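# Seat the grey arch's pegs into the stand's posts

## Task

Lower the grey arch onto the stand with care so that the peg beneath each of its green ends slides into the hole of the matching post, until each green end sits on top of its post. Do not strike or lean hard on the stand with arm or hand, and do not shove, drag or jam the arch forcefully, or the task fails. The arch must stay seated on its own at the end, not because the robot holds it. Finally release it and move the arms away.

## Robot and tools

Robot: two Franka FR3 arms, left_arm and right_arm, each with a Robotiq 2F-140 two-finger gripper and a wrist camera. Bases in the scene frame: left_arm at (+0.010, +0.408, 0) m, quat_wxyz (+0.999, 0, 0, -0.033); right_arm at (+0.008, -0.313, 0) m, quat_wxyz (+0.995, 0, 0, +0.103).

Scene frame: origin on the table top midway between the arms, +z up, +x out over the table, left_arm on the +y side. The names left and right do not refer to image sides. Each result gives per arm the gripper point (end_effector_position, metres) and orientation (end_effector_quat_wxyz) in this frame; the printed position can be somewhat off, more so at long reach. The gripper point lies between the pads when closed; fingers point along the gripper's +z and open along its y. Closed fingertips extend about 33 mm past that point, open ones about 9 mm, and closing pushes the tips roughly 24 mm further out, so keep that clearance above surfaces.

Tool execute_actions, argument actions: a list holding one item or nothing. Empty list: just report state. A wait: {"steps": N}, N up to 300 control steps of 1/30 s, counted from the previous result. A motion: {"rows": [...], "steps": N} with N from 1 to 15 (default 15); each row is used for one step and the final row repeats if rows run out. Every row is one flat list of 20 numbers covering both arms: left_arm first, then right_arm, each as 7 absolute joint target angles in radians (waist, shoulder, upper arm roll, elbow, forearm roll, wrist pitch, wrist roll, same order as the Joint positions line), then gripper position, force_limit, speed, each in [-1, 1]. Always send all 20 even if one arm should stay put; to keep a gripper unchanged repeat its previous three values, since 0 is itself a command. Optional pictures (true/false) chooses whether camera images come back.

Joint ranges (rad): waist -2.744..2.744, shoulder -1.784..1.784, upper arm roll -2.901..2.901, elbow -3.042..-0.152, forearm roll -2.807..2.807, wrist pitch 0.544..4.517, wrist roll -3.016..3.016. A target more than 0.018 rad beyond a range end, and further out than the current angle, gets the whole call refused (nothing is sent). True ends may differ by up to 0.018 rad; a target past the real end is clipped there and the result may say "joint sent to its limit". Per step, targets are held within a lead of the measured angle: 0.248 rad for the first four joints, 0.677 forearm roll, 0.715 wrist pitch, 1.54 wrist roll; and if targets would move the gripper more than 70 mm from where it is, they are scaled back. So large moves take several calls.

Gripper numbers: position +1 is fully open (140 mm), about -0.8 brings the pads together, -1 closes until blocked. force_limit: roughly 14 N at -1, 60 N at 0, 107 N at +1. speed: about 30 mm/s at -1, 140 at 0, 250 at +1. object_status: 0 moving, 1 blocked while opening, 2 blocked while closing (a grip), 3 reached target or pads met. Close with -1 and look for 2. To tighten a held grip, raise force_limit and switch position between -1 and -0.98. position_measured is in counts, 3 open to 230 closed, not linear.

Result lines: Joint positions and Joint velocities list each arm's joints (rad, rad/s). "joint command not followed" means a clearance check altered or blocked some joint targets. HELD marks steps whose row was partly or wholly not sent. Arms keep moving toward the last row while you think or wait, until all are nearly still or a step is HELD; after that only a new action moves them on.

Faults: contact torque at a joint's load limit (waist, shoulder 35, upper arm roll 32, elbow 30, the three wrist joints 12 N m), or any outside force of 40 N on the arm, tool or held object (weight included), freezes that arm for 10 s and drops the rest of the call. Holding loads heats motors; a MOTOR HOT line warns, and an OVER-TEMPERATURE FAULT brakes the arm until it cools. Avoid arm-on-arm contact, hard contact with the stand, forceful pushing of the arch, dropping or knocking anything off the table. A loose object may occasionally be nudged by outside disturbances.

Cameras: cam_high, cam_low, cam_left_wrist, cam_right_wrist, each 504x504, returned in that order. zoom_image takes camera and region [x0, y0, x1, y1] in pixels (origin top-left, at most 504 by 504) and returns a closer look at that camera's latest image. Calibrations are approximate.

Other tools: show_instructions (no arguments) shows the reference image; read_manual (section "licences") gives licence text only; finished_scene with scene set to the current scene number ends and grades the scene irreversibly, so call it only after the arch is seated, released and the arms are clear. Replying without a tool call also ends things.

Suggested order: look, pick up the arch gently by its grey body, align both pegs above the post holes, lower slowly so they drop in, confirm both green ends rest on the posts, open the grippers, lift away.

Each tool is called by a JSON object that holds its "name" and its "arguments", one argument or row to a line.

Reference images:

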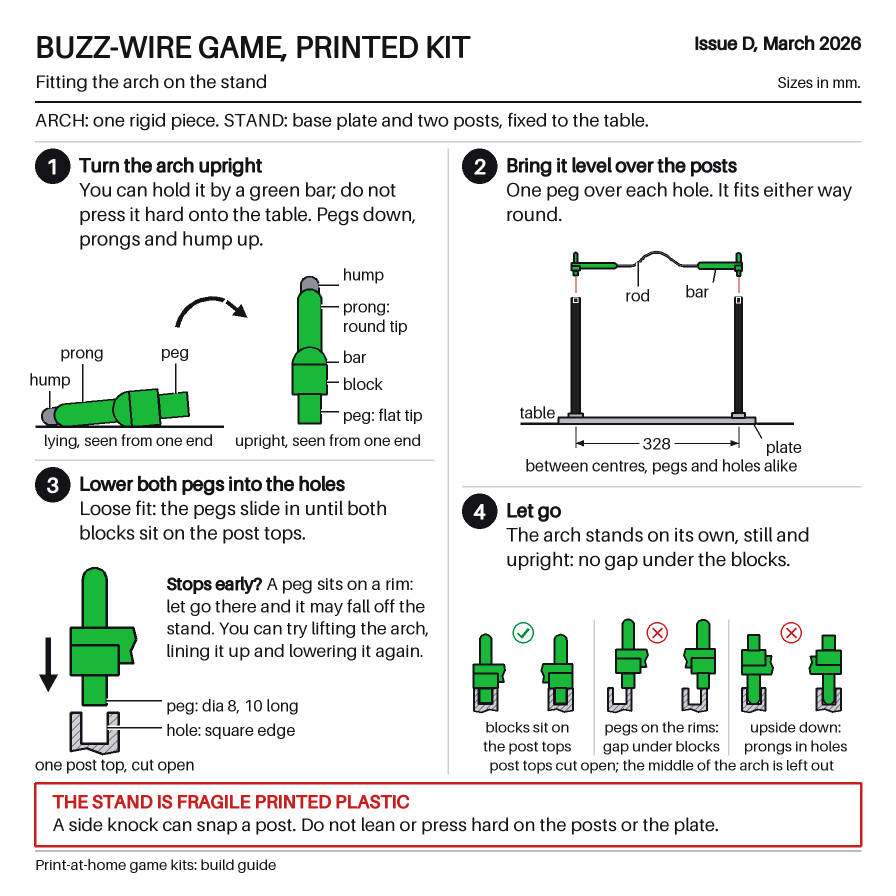

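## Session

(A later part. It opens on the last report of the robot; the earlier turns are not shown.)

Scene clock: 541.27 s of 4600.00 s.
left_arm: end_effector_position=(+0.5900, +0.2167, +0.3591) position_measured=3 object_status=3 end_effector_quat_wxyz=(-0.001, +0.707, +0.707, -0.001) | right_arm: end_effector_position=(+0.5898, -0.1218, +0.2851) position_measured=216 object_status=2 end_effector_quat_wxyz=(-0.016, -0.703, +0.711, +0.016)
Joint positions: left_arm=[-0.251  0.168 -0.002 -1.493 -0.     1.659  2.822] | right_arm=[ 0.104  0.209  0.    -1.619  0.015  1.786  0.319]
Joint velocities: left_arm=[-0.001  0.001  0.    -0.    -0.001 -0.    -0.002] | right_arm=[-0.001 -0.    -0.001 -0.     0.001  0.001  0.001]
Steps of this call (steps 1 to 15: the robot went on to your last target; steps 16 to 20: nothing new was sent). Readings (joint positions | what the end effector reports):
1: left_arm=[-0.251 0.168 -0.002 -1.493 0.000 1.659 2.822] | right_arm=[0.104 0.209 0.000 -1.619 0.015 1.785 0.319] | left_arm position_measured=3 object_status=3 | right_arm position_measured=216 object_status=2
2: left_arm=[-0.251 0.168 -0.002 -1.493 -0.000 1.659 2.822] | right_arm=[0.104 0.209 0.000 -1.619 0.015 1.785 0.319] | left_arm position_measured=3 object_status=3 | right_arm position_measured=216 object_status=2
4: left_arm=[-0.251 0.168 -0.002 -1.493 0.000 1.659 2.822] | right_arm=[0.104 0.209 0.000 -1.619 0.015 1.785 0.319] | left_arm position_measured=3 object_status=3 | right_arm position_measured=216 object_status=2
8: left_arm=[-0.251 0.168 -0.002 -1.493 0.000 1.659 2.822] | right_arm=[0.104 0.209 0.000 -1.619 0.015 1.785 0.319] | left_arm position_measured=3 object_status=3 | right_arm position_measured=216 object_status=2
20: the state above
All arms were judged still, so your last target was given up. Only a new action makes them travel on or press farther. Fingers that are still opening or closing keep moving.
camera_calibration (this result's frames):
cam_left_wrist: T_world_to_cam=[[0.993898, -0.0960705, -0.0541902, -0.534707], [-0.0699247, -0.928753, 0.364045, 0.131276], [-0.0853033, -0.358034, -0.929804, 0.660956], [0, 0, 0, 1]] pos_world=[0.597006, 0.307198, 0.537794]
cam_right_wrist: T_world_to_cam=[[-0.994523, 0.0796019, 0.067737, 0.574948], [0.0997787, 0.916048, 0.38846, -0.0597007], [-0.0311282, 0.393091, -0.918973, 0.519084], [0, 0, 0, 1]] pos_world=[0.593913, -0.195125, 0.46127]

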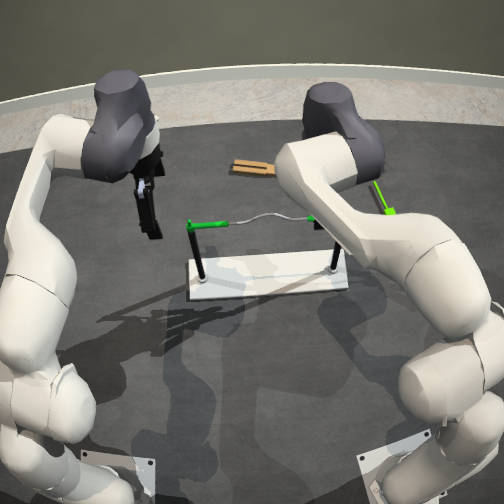

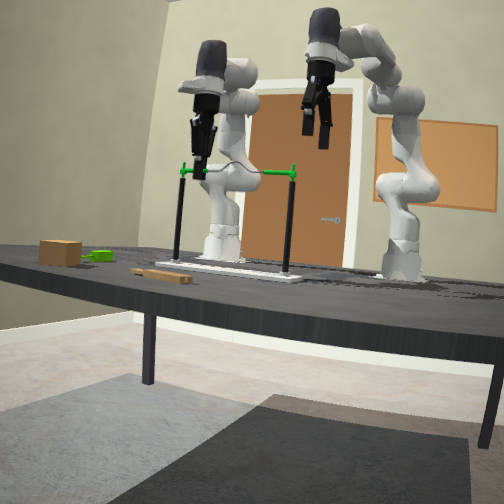

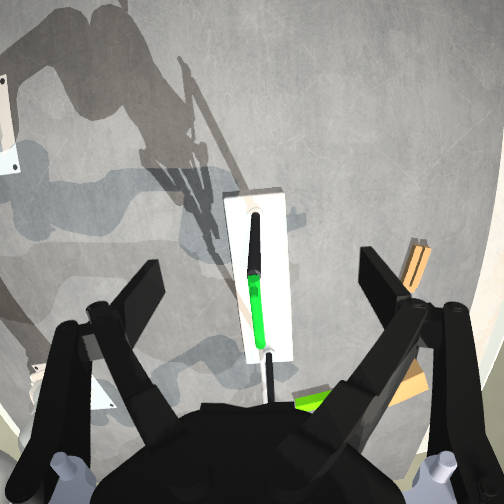

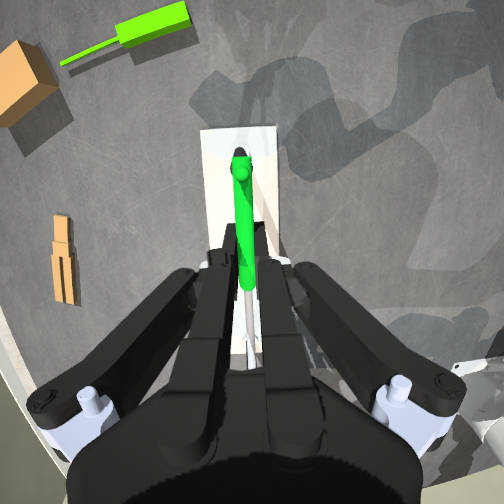

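{"name": "execute_actions", "arguments": {
  "actions": [
    {"rows":[[-0.25,0.168,0,-1.4927,0,1.657,2.826,1,0.2,-0.5,0.1055,0.2101,0,-1.6205,0.019,1.793,0.3225,-1,0,-1],[-0.25,0.168,0,-1.4927,0,1.657,2.826,1,0.2,-0.5,0.1055,0.2101,0,-1.6212,0.019,1.795,0.3225,-1,0,-1],[-0.25,0.168,0,-1.4927,0,1.657,2.826,1,0.2,-0.5,0.1055,0.2102,0,-1.6220,0.019,1.7965,0.3225,-1,0,-1],[-0.25,0.168,0,-1.4927,0,1.657,2.826,1,0.2,-0.5,0.1055,0.2102,0,-1.6228,0.019,1.7975,0.3225,-1,0,-1],[-0.25,0.168,0,-1.4927,0,1.657,2.826,1,0.2,-0.5,0.1055,0.2103,0,-1.6236,0.019,1.7985,0.3225,-1,0,-1],[-0.25,0.168,0,-1.4927,0,1.657,2.826,1,0.2,-0.5,0.1055,0.2104,0,-1.6244,0.019,1.7995,0.3225,-1,0,-1],[-0.25,0.168,0,-1.4927,0,1.657,2.826,1,0.2,-0.5,0.1055,0.2104,0,-1.6252,0.019,1.8005,0.3225,-1,0,-1],[-0.25,0.168,0,-1.4927,0,1.657,2.826,1,0.2,-0.5,0.1055,0.2105,0,-1.626,0.019,1.8005,0.3225,-1,0,-1],[-0.25,0.168,0,-1.4927,0,1.657,2.826,1,0.2,-0.5,0.1055,0.2106,0,-1.6268,0.019,1.8005,0.3225,-1,0,-1],[-0.25,0.168,0,-1.4927,0,1.657,2.826,1,0.2,-0.5,0.1055,0.2106,0,-1.6276,0.019,1.8005,0.3225,-1,0,-1],[-0.25,0.168,0,-1.4927,0,1.657,2.826,1,0.2,-0.5,0.1055,0.2107,0,-1.6284,0.019,1.8005,0.3225,-1,0,-1],[-0.25,0.168,0,-1.4927,0,1.657,2.826,1,0.2,-0.5,0.1055,0.2108,0,-1.6291,0.019,1.8005,0.3225,-1,0,-1],[-0.25,0.168,0,-1.4927,0,1.657,2.826,1,0.2,-0.5,0.1055,0.2108,0,-1.6297,0.019,1.8005,0.3225,-1,0,-1]],"steps":15}
  ],
  "pictures": false
}}

{"name": "execute_actions", "arguments": {
  "actions": [
    {"steps":15}
  ]
}}

{"name": "zoom_image", "arguments": {
  "camera": "cam_low",
  "region": [165, 155, 205, 195]
}}

{"name": "zoom_image", "arguments": {
  "camera": "cam_low",
  "region": [272, 155, 312, 195]
}}

Scene clock: 552.53 s of 4600.00 s.
left_arm: end_effector_position=(+0.5900, +0.2167, +0.3591) position_measured=3 object_status=3 end_effector_quat_wxyz=(-0.001, +0.707, +0.707, -0.001) | right_arm: end_effector_position=(+0.5905, -0.1214, +0.2825) position_measured=216 object_status=2 end_effector_quat_wxyz=(-0.014, -0.703, +0.711, +0.016)
Joint positions: left_arm=[-0.251  0.168 -0.002 -1.493 -0.     1.659  2.822] | right_arm=[ 0.104  0.209  0.    -1.626  0.015  1.795  0.319]
Joint velocities: left_arm=[-0.001 -0.001 -0.     0.001  0.     0.    -0.001] | right_arm=[ 0.     0.002 -0.001 -0.008  0.005  0.004  0.004]
Steps of this call (steps 1 to 90: nothing new was sent; then 7.77 s passed at rest; steps 91 to 105: all 15 steps of this action). Readings (joint positions | what the end effector reports):
91: left_arm=[-0.251 0.168 -0.002 -1.493 -0.000 1.659 2.822] | right_arm=[0.104 0.209 0.000 -1.619 0.015 1.786 0.319] | left_arm position_measured=3 object_status=3 | right_arm position_measured=216 object_status=2
92: left_arm=[-0.251 0.168 -0.002 -1.493 -0.000 1.659 2.822] | right_arm=[0.104 0.209 0.000 -1.619 0.015 1.787 0.319] | left_arm position_measured=3 object_status=3 | right_arm position_measured=216 object_status=2
94: left_arm=[-0.251 0.168 -0.002 -1.493 -0.000 1.659 2.822] | right_arm=[0.104 0.209 0.000 -1.620 0.015 1.789 0.319] | left_arm position_measured=3 object_status=3 | right_arm position_measured=216 object_status=2
98: left_arm=[-0.251 0.168 -0.002 -1.493 0.000 1.659 2.822] | right_arm=[0.104 0.209 0.000 -1.623 0.015 1.793 0.319] | left_arm position_measured=3 object_status=3 | right_arm position_measured=216 object_status=2
105: the state above

Scene clock: 553.03 s of 4600.00 s.
left_arm: end_effector_position=(+0.5900, +0.2167, +0.3591) position_measured=3 object_status=3 end_effector_quat_wxyz=(-0.001, +0.707, +0.707, -0.001) | right_arm: end_effector_position=(+0.5903, -0.1214, +0.2817) position_measured=216 object_status=2 end_effector_quat_wxyz=(-0.015, -0.703, +0.711, +0.016)
Joint positions: left_arm=[-0.251  0.168 -0.002 -1.493 -0.     1.659  2.822] | right_arm=[ 0.104  0.209  0.    -1.628  0.015  1.797  0.319]
Joint velocities: left_arm=[-0.    -0.     0.     0.     0.    -0.001  0.001] | right_arm=[ 0.001  0.     0.001  0.    -0.001  0.001 -0.001]
Steps of this call (steps 1 to 15: the robot went on to your last target). Readings (joint positions | what the end effector reports):
1: left_arm=[-0.251 0.168 -0.002 -1.493 -0.000 1.659 2.822] | right_arm=[0.104 0.209 0.000 -1.627 0.015 1.796 0.319] | left_arm position_measured=3 object_status=3 | right_arm position_measured=216 object_status=2
2: left_arm=[-0.251 0.168 -0.002 -1.493 -0.000 1.659 2.822] | right_arm=[0.104 0.209 0.000 -1.627 0.015 1.796 0.319] | left_arm position_measured=3 object_status=3 | right_arm position_measured=216 object_status=2
4: left_arm=[-0.251 0.168 -0.002 -1.493 -0.000 1.659 2.822] | right_arm=[0.104 0.209 0.000 -1.628 0.015 1.796 0.319] | left_arm position_measured=3 object_status=3 | right_arm position_measured=216 object_status=2
8: left_arm=[-0.251 0.168 -0.002 -1.493 -0.000 1.659 2.822] | right_arm=[0.104 0.209 0.000 -1.628 0.015 1.797 0.319] | left_arm position_measured=3 object_status=3 | right_arm position_measured=216 object_status=2
15: the state above
All arms were judged still, so your last target was given up. Only a new action makes them travel on or press farther. Fingers that are still opening or closing keep moving.
camera_calibration (this result's frames):
cam_left_wrist: T_world_to_cam=[[0.993898, -0.0960726, -0.0541903, -0.534706], [-0.0699267, -0.928753, 0.364045, 0.131277], [-0.0853042, -0.358034, -0.929804, 0.660957], [0, 0, 0, 1]] pos_world=[0.597006, 0.307198, 0.537794]
cam_right_wrist: T_world_to_cam=[[-0.994613, 0.0799309, 0.0659961, 0.576178], [0.0994326, 0.915599, 0.389604, -0.0589559], [-0.0292846, 0.394067, -0.918615, 0.514745], [0, 0, 0, 1]] pos_world=[0.594011, -0.194919, 0.457797]

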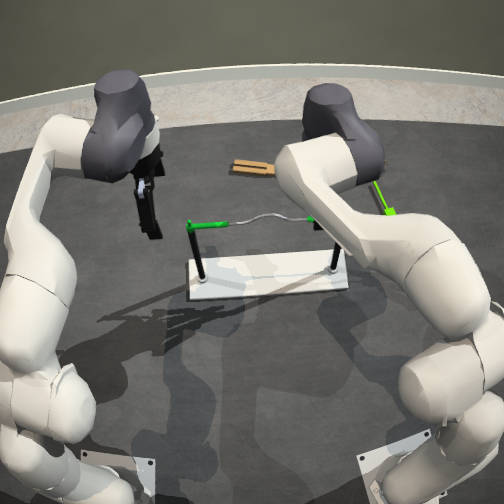

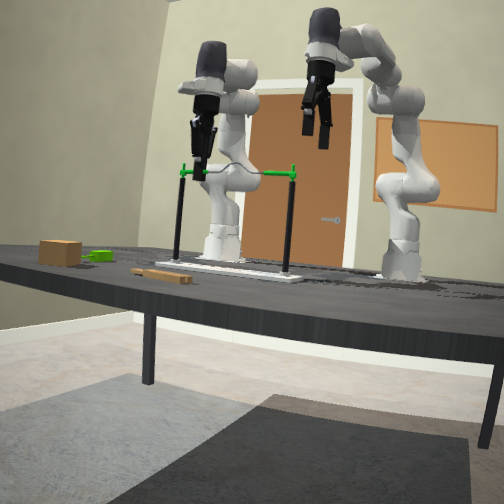

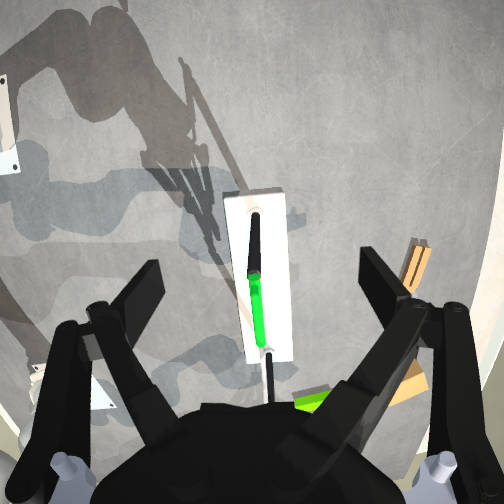

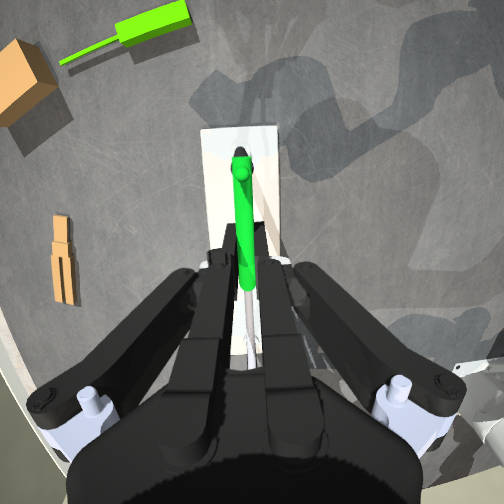

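Region (165, 155, 205, 195) of cam_low's 504x504 image, scaled by 12.600, with more detail than that image has.

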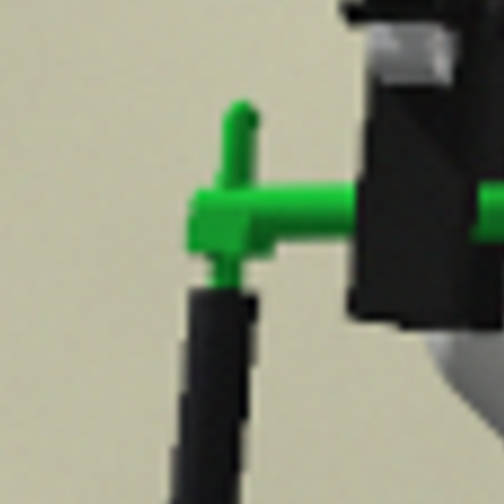

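Region (272, 155, 312, 195) of cam_low's 504x504 image, scaled by 12.600, with more detail than that image has.

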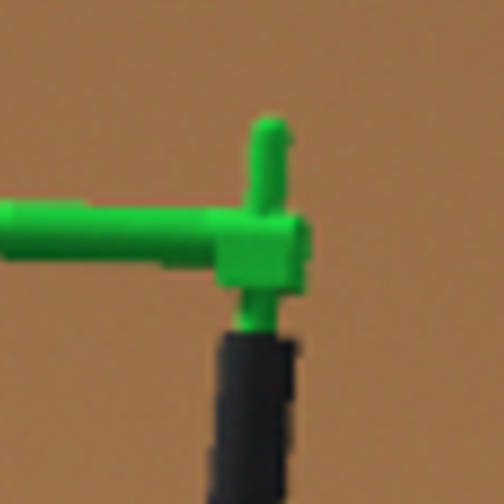

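{"name": "zoom_image", "arguments": {
  "camera": "cam_left_wrist",
  "region": [230, 255, 280, 305]
}}

{"name": "zoom_image", "arguments": {
  "camera": "cam_high",
  "region": [170, 205, 220, 255]
}}

Region (230, 255, 280, 305) of cam_left_wrist's 504x504 image, scaled by 10.080, with more detail than that image has.

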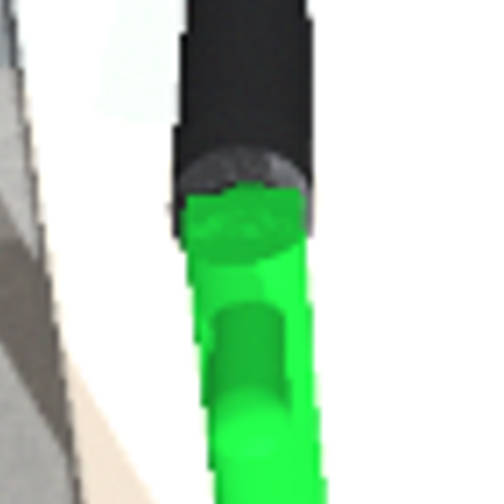

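Region (170, 205, 220, 255) of cam_high's 504x504 image, scaled by 10.080, with more detail than that image has.

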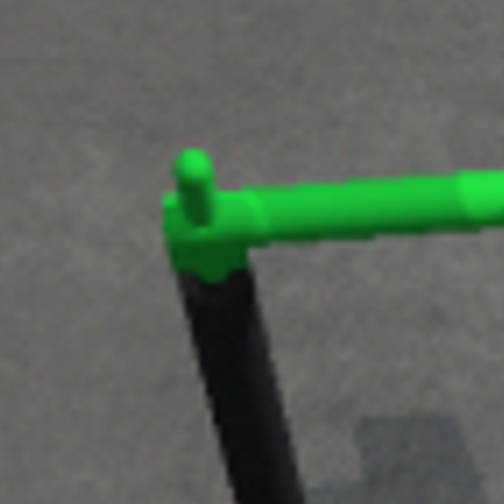

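{"name": "execute_actions", "arguments": {
  "actions": [
    {"rows":[[-0.25,0.168,0,-1.4927,0,1.657,2.826,1,0.2,-0.5,0.1055,0.2108,0,-1.6297,0.019,1.8005,0.3135,-1,0,-1]],"steps":15}
  ]
}}

{"name": "zoom_image", "arguments": {
  "camera": "cam_left_wrist",
  "region": [230, 255, 280, 305]
}}

{"name": "zoom_image", "arguments": {
  "camera": "cam_low",
  "region": [272, 155, 312, 195]
}}

Scene clock: 563.47 s of 4600.00 s.
left_arm: end_effector_position=(+0.5900, +0.2167, +0.3591) position_measured=3 object_status=3 end_effector_quat_wxyz=(-0.001, +0.707, +0.707, -0.001) | right_arm: end_effector_position=(+0.5904, -0.1213, +0.2816) position_measured=216 object_status=2 end_effector_quat_wxyz=(-0.015, -0.703, +0.711, +0.016)
Joint positions: left_arm=[-0.251  0.168 -0.002 -1.493 -0.     1.659  2.822] | right_arm=[ 0.104  0.209  0.    -1.628  0.015  1.797  0.318]
Joint velocities: left_arm=[-0.001 -0.001  0.     0.    -0.001  0.    -0.002] | right_arm=[-0.001  0.    -0.001 -0.001  0.    -0.001 -0.004]
Steps of this call (steps 1 to 90: nothing new was sent; then 6.93 s passed at rest; steps 91 to 105: all 15 steps of this action). Readings (joint positions | what the end effector reports):
91: left_arm=[-0.251 0.168 -0.002 -1.493 -0.000 1.659 2.822] | right_arm=[0.104 0.209 0.000 -1.628 0.015 1.797 0.319] | left_arm position_measured=3 object_status=3 | right_arm position_measured=216 object_status=2
92: left_arm=[-0.251 0.168 -0.002 -1.493 -0.000 1.659 2.822] | right_arm=[0.104 0.209 0.000 -1.628 0.015 1.797 0.319] | left_arm position_measured=3 object_status=3 | right_arm position_measured=216 object_status=2
94: left_arm=[-0.251 0.168 -0.002 -1.493 -0.000 1.659 2.822] | right_arm=[0.104 0.209 0.000 -1.628 0.015 1.797 0.319] | left_arm position_measured=3 object_status=3 | right_arm position_measured=216 object_status=2
98: left_arm=[-0.251 0.168 -0.002 -1.493 -0.000 1.659 2.822] | right_arm=[0.104 0.209 0.000 -1.628 0.015 1.797 0.318] | left_arm position_measured=3 object_status=3 | right_arm position_measured=216 object_status=2
105: the state above
camera_calibration (this result's frames):
cam_left_wrist: T_world_to_cam=[[0.993898, -0.0960749, -0.0541909, -0.534705], [-0.0699286, -0.928753, 0.364045, 0.131278], [-0.0853055, -0.358034, -0.929804, 0.660958], [0, 0, 0, 1]] pos_world=[0.597006, 0.307198, 0.537794]
cam_right_wrist: T_world_to_cam=[[-0.994758, 0.07832, 0.0657407, 0.576222], [0.097855, 0.915688, 0.389794, -0.0580856], [-0.0296693, 0.394184, -0.918552, 0.51489], [0, 0, 0, 1]] pos_world=[0.594162, -0.194903, 0.457714]

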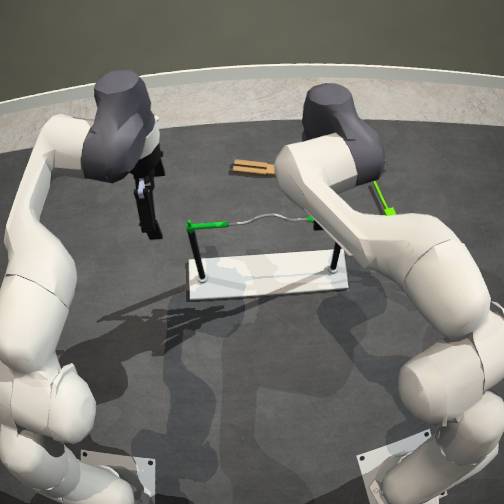

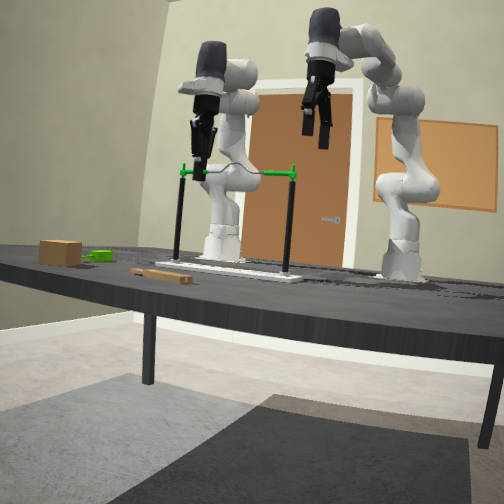

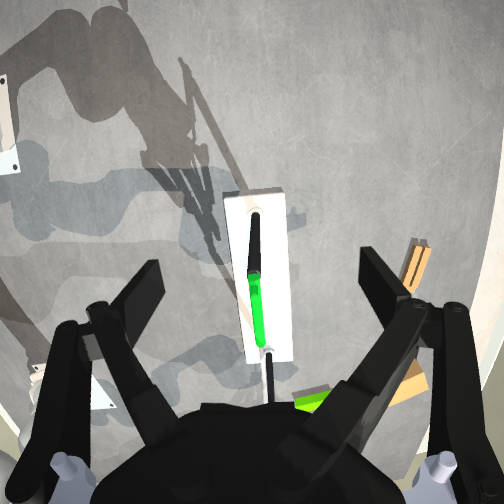

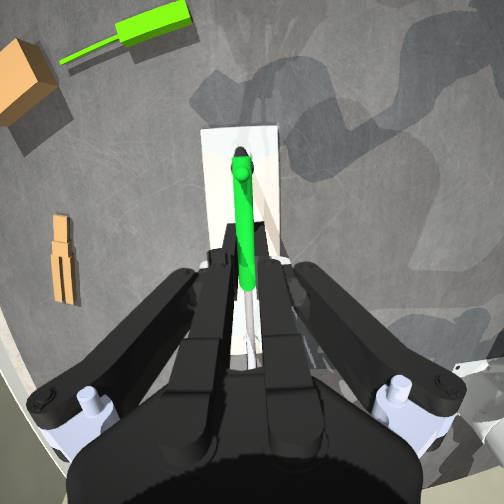

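Region (230, 255, 280, 305) of cam_left_wrist's 504x504 image, scaled by 10.080, with more detail than that image has.

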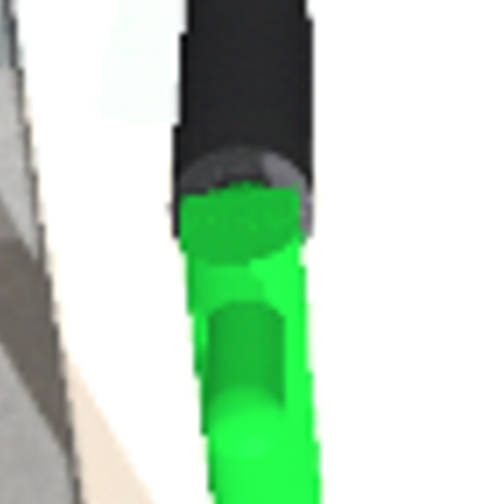

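Region (272, 155, 312, 195) of cam_low's 504x504 image, scaled by 12.600, with more detail than that image has.

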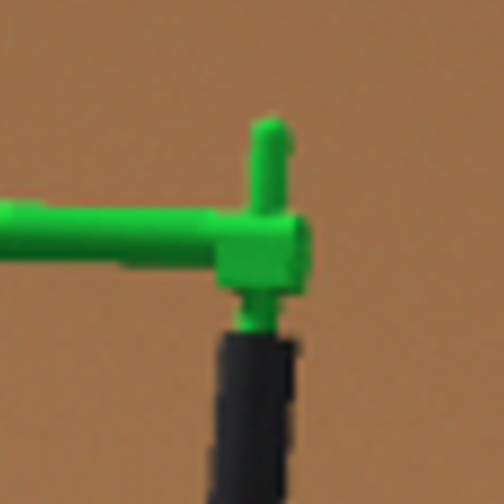

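{"name": "execute_actions", "arguments": {
  "actions": [
    {"rows":[[-0.25,0.168,0,-1.4927,0,1.657,2.826,1,0.2,-0.5,0.1055,0.2113,0,-1.6297,0.019,1.8005,0.315,-1,0,-1],[-0.25,0.168,0,-1.4927,0,1.657,2.826,1,0.2,-0.5,0.1055,0.2118,0,-1.6297,0.019,1.8005,0.315,-1,0,-1],[-0.25,0.168,0,-1.4927,0,1.657,2.826,1,0.2,-0.5,0.1055,0.2123,0,-1.6297,0.019,1.8005,0.315,-1,0,-1],[-0.25,0.168,0,-1.4927,0,1.657,2.826,1,0.2,-0.5,0.1055,0.2128,0,-1.6297,0.019,1.8005,0.315,-1,0,-1],[-0.25,0.168,0,-1.4927,0,1.657,2.826,1,0.2,-0.5,0.1055,0.2133,0,-1.6297,0.019,1.8005,0.315,-1,0,-1],[-0.25,0.168,0,-1.4927,0,1.657,2.826,1,0.2,-0.5,0.1055,0.2138,0,-1.6297,0.019,1.8005,0.315,-1,0,-1],[-0.25,0.168,0,-1.4927,0,1.657,2.826,1,0.2,-0.5,0.1055,0.2143,0,-1.6297,0.019,1.8005,0.315,-1,0,-1]],"steps":15}
  ]
}}

{"name": "zoom_image", "arguments": {
  "camera": "cam_low",
  "region": [272, 155, 312, 195]
}}

{"name": "zoom_image", "arguments": {
  "camera": "cam_low",
  "region": [165, 155, 205, 195]
}}

{"name": "zoom_image", "arguments": {
  "camera": "cam_left_wrist",
  "region": [230, 255, 280, 305]
}}

Scene clock: 570.17 s of 4600.00 s.
left_arm: end_effector_position=(+0.5900, +0.2167, +0.3591) position_measured=3 object_status=3 end_effector_quat_wxyz=(-0.001, +0.707, +0.707, -0.001) | right_arm: end_effector_position=(+0.5902, -0.1213, +0.2794) position_measured=216 object_status=2 end_effector_quat_wxyz=(-0.016, -0.704, +0.710, +0.017)
Joint positions: left_arm=[-0.251  0.168 -0.002 -1.493 -0.     1.659  2.822] | right_arm=[ 0.104  0.213  0.    -1.628  0.015  1.797  0.317]
Joint velocities: left_arm=[ 0.001 -0.001  0.    -0.002 -0.001  0.    -0.   ] | right_arm=[-0.001  0.001 -0.001  0.001  0.001  0.001 -0.002]
Steps of this call (steps 1 to 15: the robot went on to your last target; steps 16 to 90: nothing new was sent; then 3.20 s passed at rest; steps 91 to 105: all 15 steps of this action). Readings (joint positions | what the end effector reports):
91: left_arm=[-0.251 0.168 -0.002 -1.493 -0.000 1.659 2.822] | right_arm=[0.104 0.209 0.000 -1.628 0.015 1.797 0.317] | left_arm position_measured=3 object_status=3 | right_arm position_measured=216 object_status=2
92: left_arm=[-0.251 0.168 -0.002 -1.493 -0.000 1.659 2.822] | right_arm=[0.104 0.209 0.000 -1.628 0.015 1.797 0.317] | left_arm position_measured=3 object_status=3 | right_arm position_measured=216 object_status=2
94: left_arm=[-0.251 0.168 -0.002 -1.493 -0.000 1.659 2.822] | right_arm=[0.104 0.210 0.000 -1.628 0.015 1.797 0.317] | left_arm position_measured=3 object_status=3 | right_arm position_measured=216 object_status=2
98: left_arm=[-0.251 0.168 -0.002 -1.493 -0.000 1.659 2.822] | right_arm=[0.104 0.212 0.000 -1.628 0.015 1.797 0.317] | left_arm position_measured=3 object_status=3 | right_arm position_measured=216 object_status=2
105: the state above
camera_calibration (this result's frames):
cam_left_wrist: T_world_to_cam=[[0.993898, -0.0960734, -0.0541884, -0.534708], [-0.0699281, -0.928753, 0.364044, 0.13128], [-0.0853026, -0.358034, -0.929804, 0.66096], [0, 0, 0, 1]] pos_world=[0.597007, 0.307201, 0.537796]
cam_right_wrist: T_world_to_cam=[[-0.994613, 0.0773477, 0.0690151, 0.575056], [0.0982109, 0.916159, 0.388596, -0.0570259], [-0.0331718, 0.393281, -0.91882, 0.514844], [0, 0, 0, 1]] pos_world=[0.594637, -0.194713, 0.455522]

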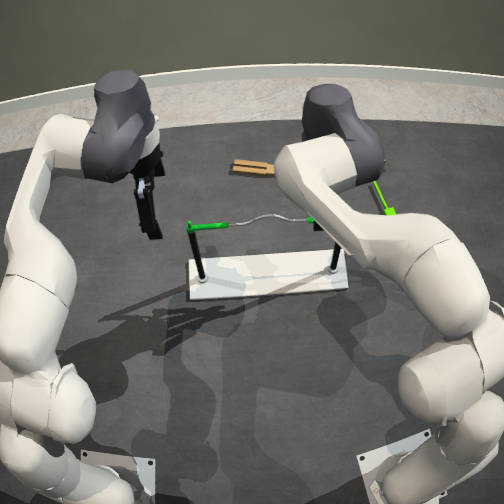

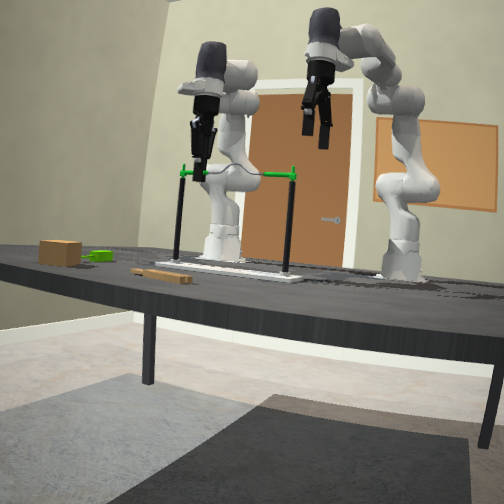

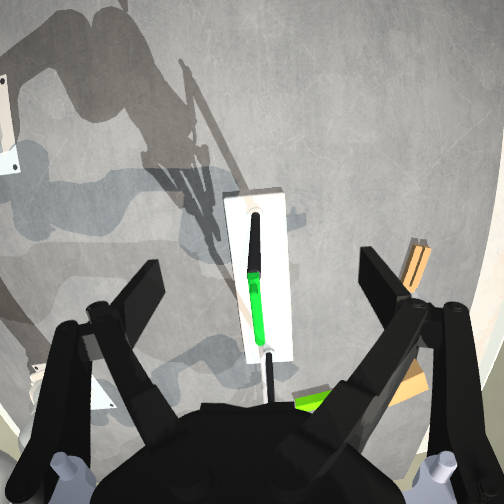

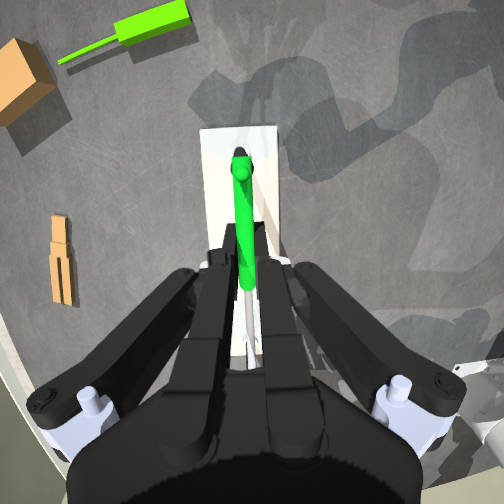

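Region (272, 155, 312, 195) of cam_low's 504x504 image, scaled by 12.600, with more detail than that image has.

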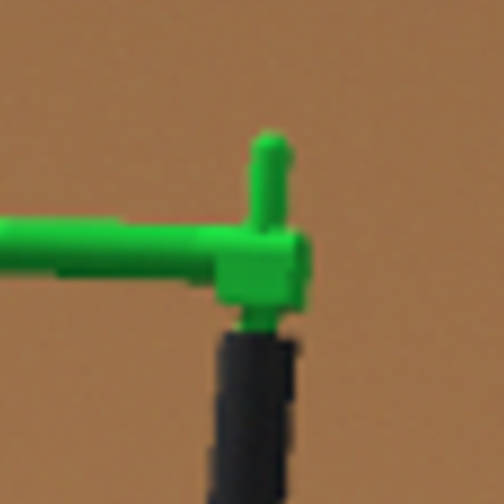

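Region (165, 155, 205, 195) of cam_low's 504x504 image, scaled by 12.600, with more detail than that image has.

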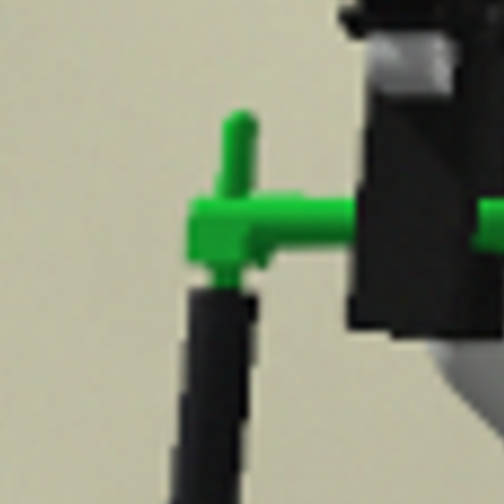

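Region (230, 255, 280, 305) of cam_left_wrist's 504x504 image, scaled by 10.080, with more detail than that image has.

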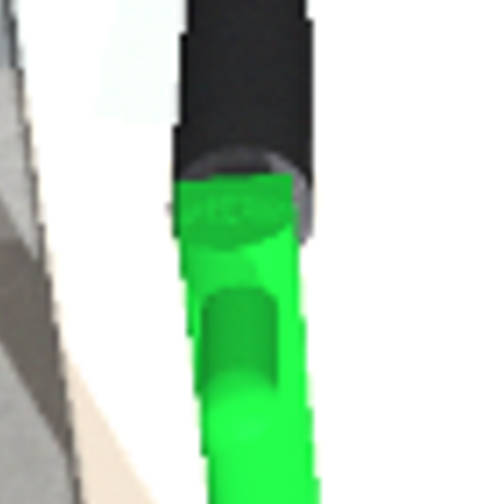

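{"name": "execute_actions", "arguments": {
  "actions": [
    {"rows":[[-0.25,0.168,0,-1.4927,0,1.657,2.826,1,0.2,-0.5,0.1055,0.2143,0,-1.6303,0.019,1.803,0.317,-1,0,-1],[-0.25,0.168,0,-1.4927,0,1.657,2.826,1,0.2,-0.5,0.1055,0.2144,0,-1.6311,0.019,1.8045,0.317,-1,0,-1],[-0.25,0.168,0,-1.4927,0,1.657,2.826,1,0.2,-0.5,0.1055,0.2144,0,-1.6319,0.019,1.8055,0.317,-1,0,-1],[-0.25,0.168,0,-1.4927,0,1.657,2.826,1,0.2,-0.5,0.1055,0.2145,0,-1.6327,0.019,1.8065,0.317,-1,0,-1],[-0.25,0.168,0,-1.4927,0,1.657,2.826,1,0.2,-0.5,0.1055,0.2146,0,-1.6335,0.019,1.8075,0.317,-1,0,-1],[-0.25,0.168,0,-1.4927,0,1.657,2.826,1,0.2,-0.5,0.1055,0.2146,0,-1.6343,0.019,1.8085,0.317,-1,0,-1],[-0.25,0.168,0,-1.4927,0,1.657,2.826,1,0.2,-0.5,0.1055,0.2147,0,-1.6351,0.019,1.8095,0.317,-1,0,-1],[-0.25,0.168,0,-1.4927,0,1.657,2.826,1,0.2,-0.5,0.1055,0.2147,0,-1.6359,0.019,1.8105,0.317,-1,0,-1],[-0.25,0.168,0,-1.4927,0,1.657,2.826,1,0.2,-0.5,0.1055,0.2148,0,-1.6367,0.019,1.8115,0.317,-1,0,-1],[-0.25,0.168,0,-1.4927,0,1.657,2.826,1,0.2,-0.5,0.1055,0.2149,0,-1.6375,0.019,1.812,0.317,-1,0,-1],[-0.25,0.168,0,-1.4927,0,1.657,2.826,1,0.2,-0.5,0.1055,0.2149,0,-1.6383,0.019,1.812,0.317,-1,0,-1],[-0.25,0.168,0,-1.4927,0,1.657,2.826,1,0.2,-0.5,0.1055,0.215,0,-1.6391,0.019,1.812,0.317,-1,0,-1],[-0.25,0.168,0,-1.4927,0,1.657,2.826,1,0.2,-0.5,0.1055,0.2151,0,-1.64,0.019,1.812,0.317,-1,0,-1]],"steps":15}
  ],
  "pictures": false
}}

{"name": "execute_actions", "arguments": {
  "actions": [
    {"steps":12}
  ]
}}

{"name": "zoom_image", "arguments": {
  "camera": "cam_low",
  "region": [272, 155, 312, 195]
}}

{"name": "zoom_image", "arguments": {
  "camera": "cam_low",
  "region": [165, 155, 205, 195]
}}

Scene clock: 581.23 s of 4600.00 s.
left_arm: end_effector_position=(+0.5900, +0.2167, +0.3591) position_measured=3 object_status=3 end_effector_quat_wxyz=(-0.001, +0.707, +0.707, -0.001) | right_arm: end_effector_position=(+0.5901, -0.1213, +0.2754) position_measured=216 object_status=2 end_effector_quat_wxyz=(-0.016, -0.704, +0.710, +0.017)
Joint positions: left_arm=[-0.251  0.168 -0.002 -1.493 -0.     1.659  2.822] | right_arm=[ 0.104  0.214  0.    -1.637  0.015  1.807  0.317]
Joint velocities: left_arm=[ 0.002 -0.     0.    -0.002 -0.001  0.001  0.   ] | right_arm=[ 0.001  0.002 -0.002 -0.009 -0.001  0.01   0.   ]
Steps of this call (steps 1 to 15: the robot went on to your last target; steps 16 to 90: nothing new was sent; then 7.57 s passed at rest; steps 91 to 105: all 15 steps of this action). Readings (joint positions | what the end effector reports):
91: left_arm=[-0.251 0.168 -0.002 -1.493 -0.000 1.659 2.822] | right_arm=[0.104 0.213 0.000 -1.628 0.015 1.798 0.317] | left_arm position_measured=3 object_status=3 | right_arm position_measured=216 object_status=2
92: left_arm=[-0.251 0.168 -0.002 -1.493 -0.000 1.659 2.822] | right_arm=[0.104 0.213 0.000 -1.629 0.015 1.798 0.317] | left_arm position_measured=3 object_status=3 | right_arm position_measured=216 object_status=2
94: left_arm=[-0.251 0.168 -0.002 -1.493 -0.000 1.659 2.822] | right_arm=[0.104 0.213 0.000 -1.630 0.015 1.799 0.317] | left_arm position_measured=3 object_status=3 | right_arm position_measured=216 object_status=2
98: left_arm=[-0.251 0.168 -0.002 -1.493 -0.000 1.659 2.822] | right_arm=[0.104 0.213 0.000 -1.633 0.015 1.802 0.317] | left_arm position_measured=3 object_status=3 | right_arm position_measured=216 object_status=2
105: the state above

Scene clock: 581.63 s of 4600.00 s.
left_arm: end_effector_position=(+0.5900, +0.2167, +0.3591) position_measured=3 object_status=3 end_effector_quat_wxyz=(-0.001, +0.707, +0.707, -0.001) | right_arm: end_effector_position=(+0.5902, -0.1213, +0.2750) position_measured=216 object_status=2 end_effector_quat_wxyz=(-0.016, -0.704, +0.710, +0.017)
Joint positions: left_arm=[-0.251  0.168 -0.002 -1.493 -0.     1.659  2.822] | right_arm=[ 0.104  0.214  0.    -1.638  0.015  1.808  0.317]
Joint velocities: left_arm=[ 0.001 -0.002  0.001  0.     0.001 -0.    -0.   ] | right_arm=[-0.001 -0.     0.    -0.     0.001  0.    -0.001]
Steps of this call (steps 1 to 12: the robot went on to your last target). Readings (joint positions | what the end effector reports):
1: left_arm=[-0.251 0.168 -0.002 -1.493 -0.000 1.659 2.822] | right_arm=[0.104 0.214 0.000 -1.638 0.015 1.808 0.317] | left_arm position_measured=3 object_status=3 | right_arm position_measured=216 object_status=2
2: left_arm=[-0.251 0.168 -0.002 -1.493 -0.000 1.659 2.822] | right_arm=[0.104 0.214 0.000 -1.638 0.015 1.808 0.317] | left_arm position_measured=3 object_status=3 | right_arm position_measured=216 object_status=2
4: left_arm=[-0.251 0.168 -0.002 -1.493 -0.000 1.659 2.822] | right_arm=[0.104 0.214 0.000 -1.638 0.015 1.808 0.317] | left_arm position_measured=3 object_status=3 | right_arm position_measured=216 object_status=2
8: left_arm=[-0.251 0.168 -0.002 -1.493 -0.000 1.659 2.822] | right_arm=[0.104 0.214 0.000 -1.638 0.015 1.808 0.317] | left_arm position_measured=3 object_status=3 | right_arm position_measured=216 object_status=2
12: the state above
camera_calibration (this result's frames):
cam_left_wrist: T_world_to_cam=[[0.993898, -0.0960741, -0.0541899, -0.534707], [-0.0699283, -0.928753, 0.364044, 0.13128], [-0.0853043, -0.358033, -0.929804, 0.660961], [0, 0, 0, 1]] pos_world=[0.597007, 0.307201, 0.537796]
cam_right_wrist: T_world_to_cam=[[-0.994606, 0.0774784, 0.0689599, 0.57538], [0.0983088, 0.916157, 0.388576, -0.0553642], [-0.0330719, 0.393259, -0.918833, 0.510755], [0, 0, 0, 1]] pos_world=[0.594611, -0.194716, 0.451133]

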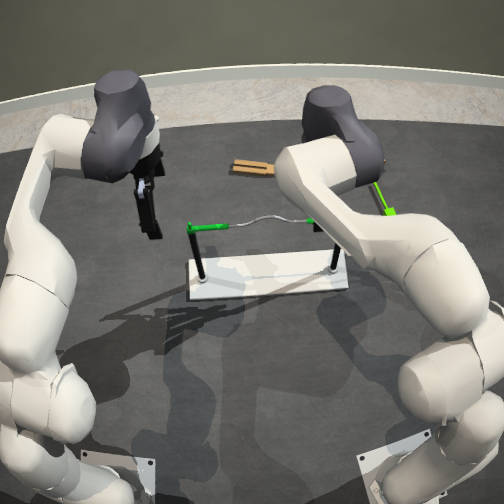

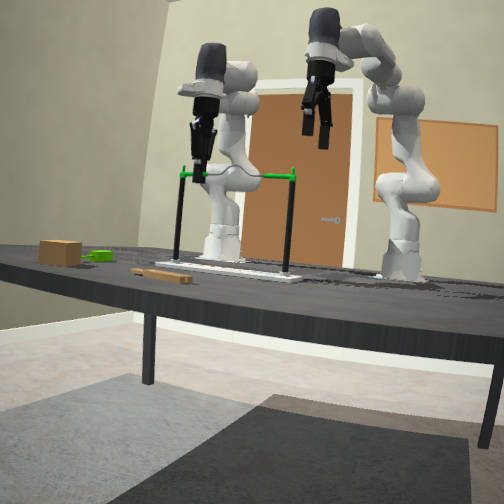

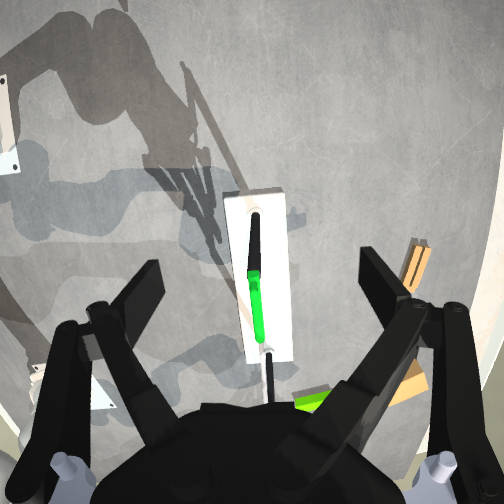

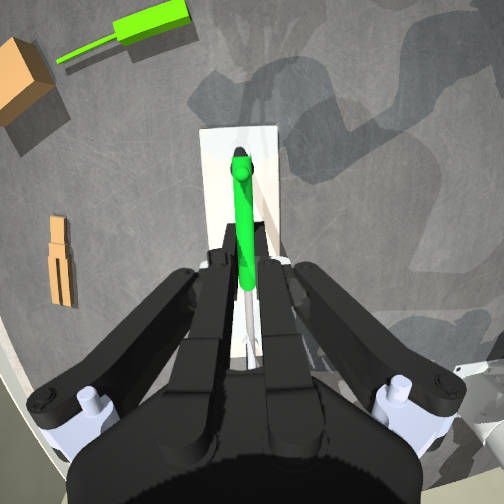

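Region (272, 155, 312, 195) of cam_low's 504x504 image, scaled by 12.600, with more detail than that image has.

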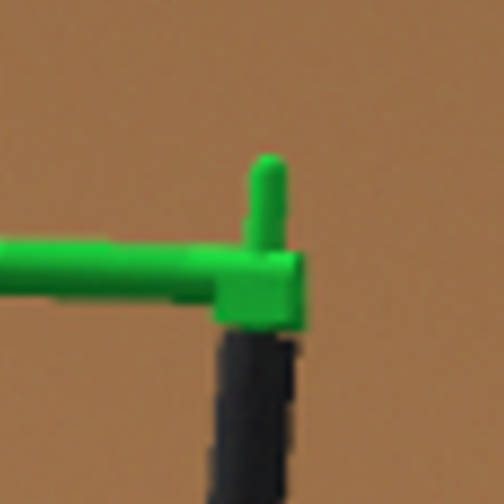

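Region (165, 155, 205, 195) of cam_low's 504x504 image, scaled by 12.600, with more detail than that image has.

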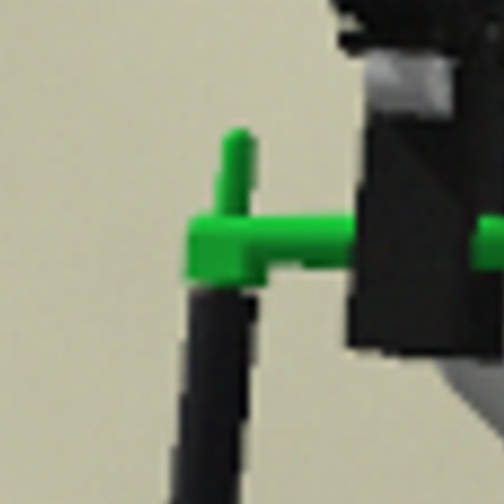

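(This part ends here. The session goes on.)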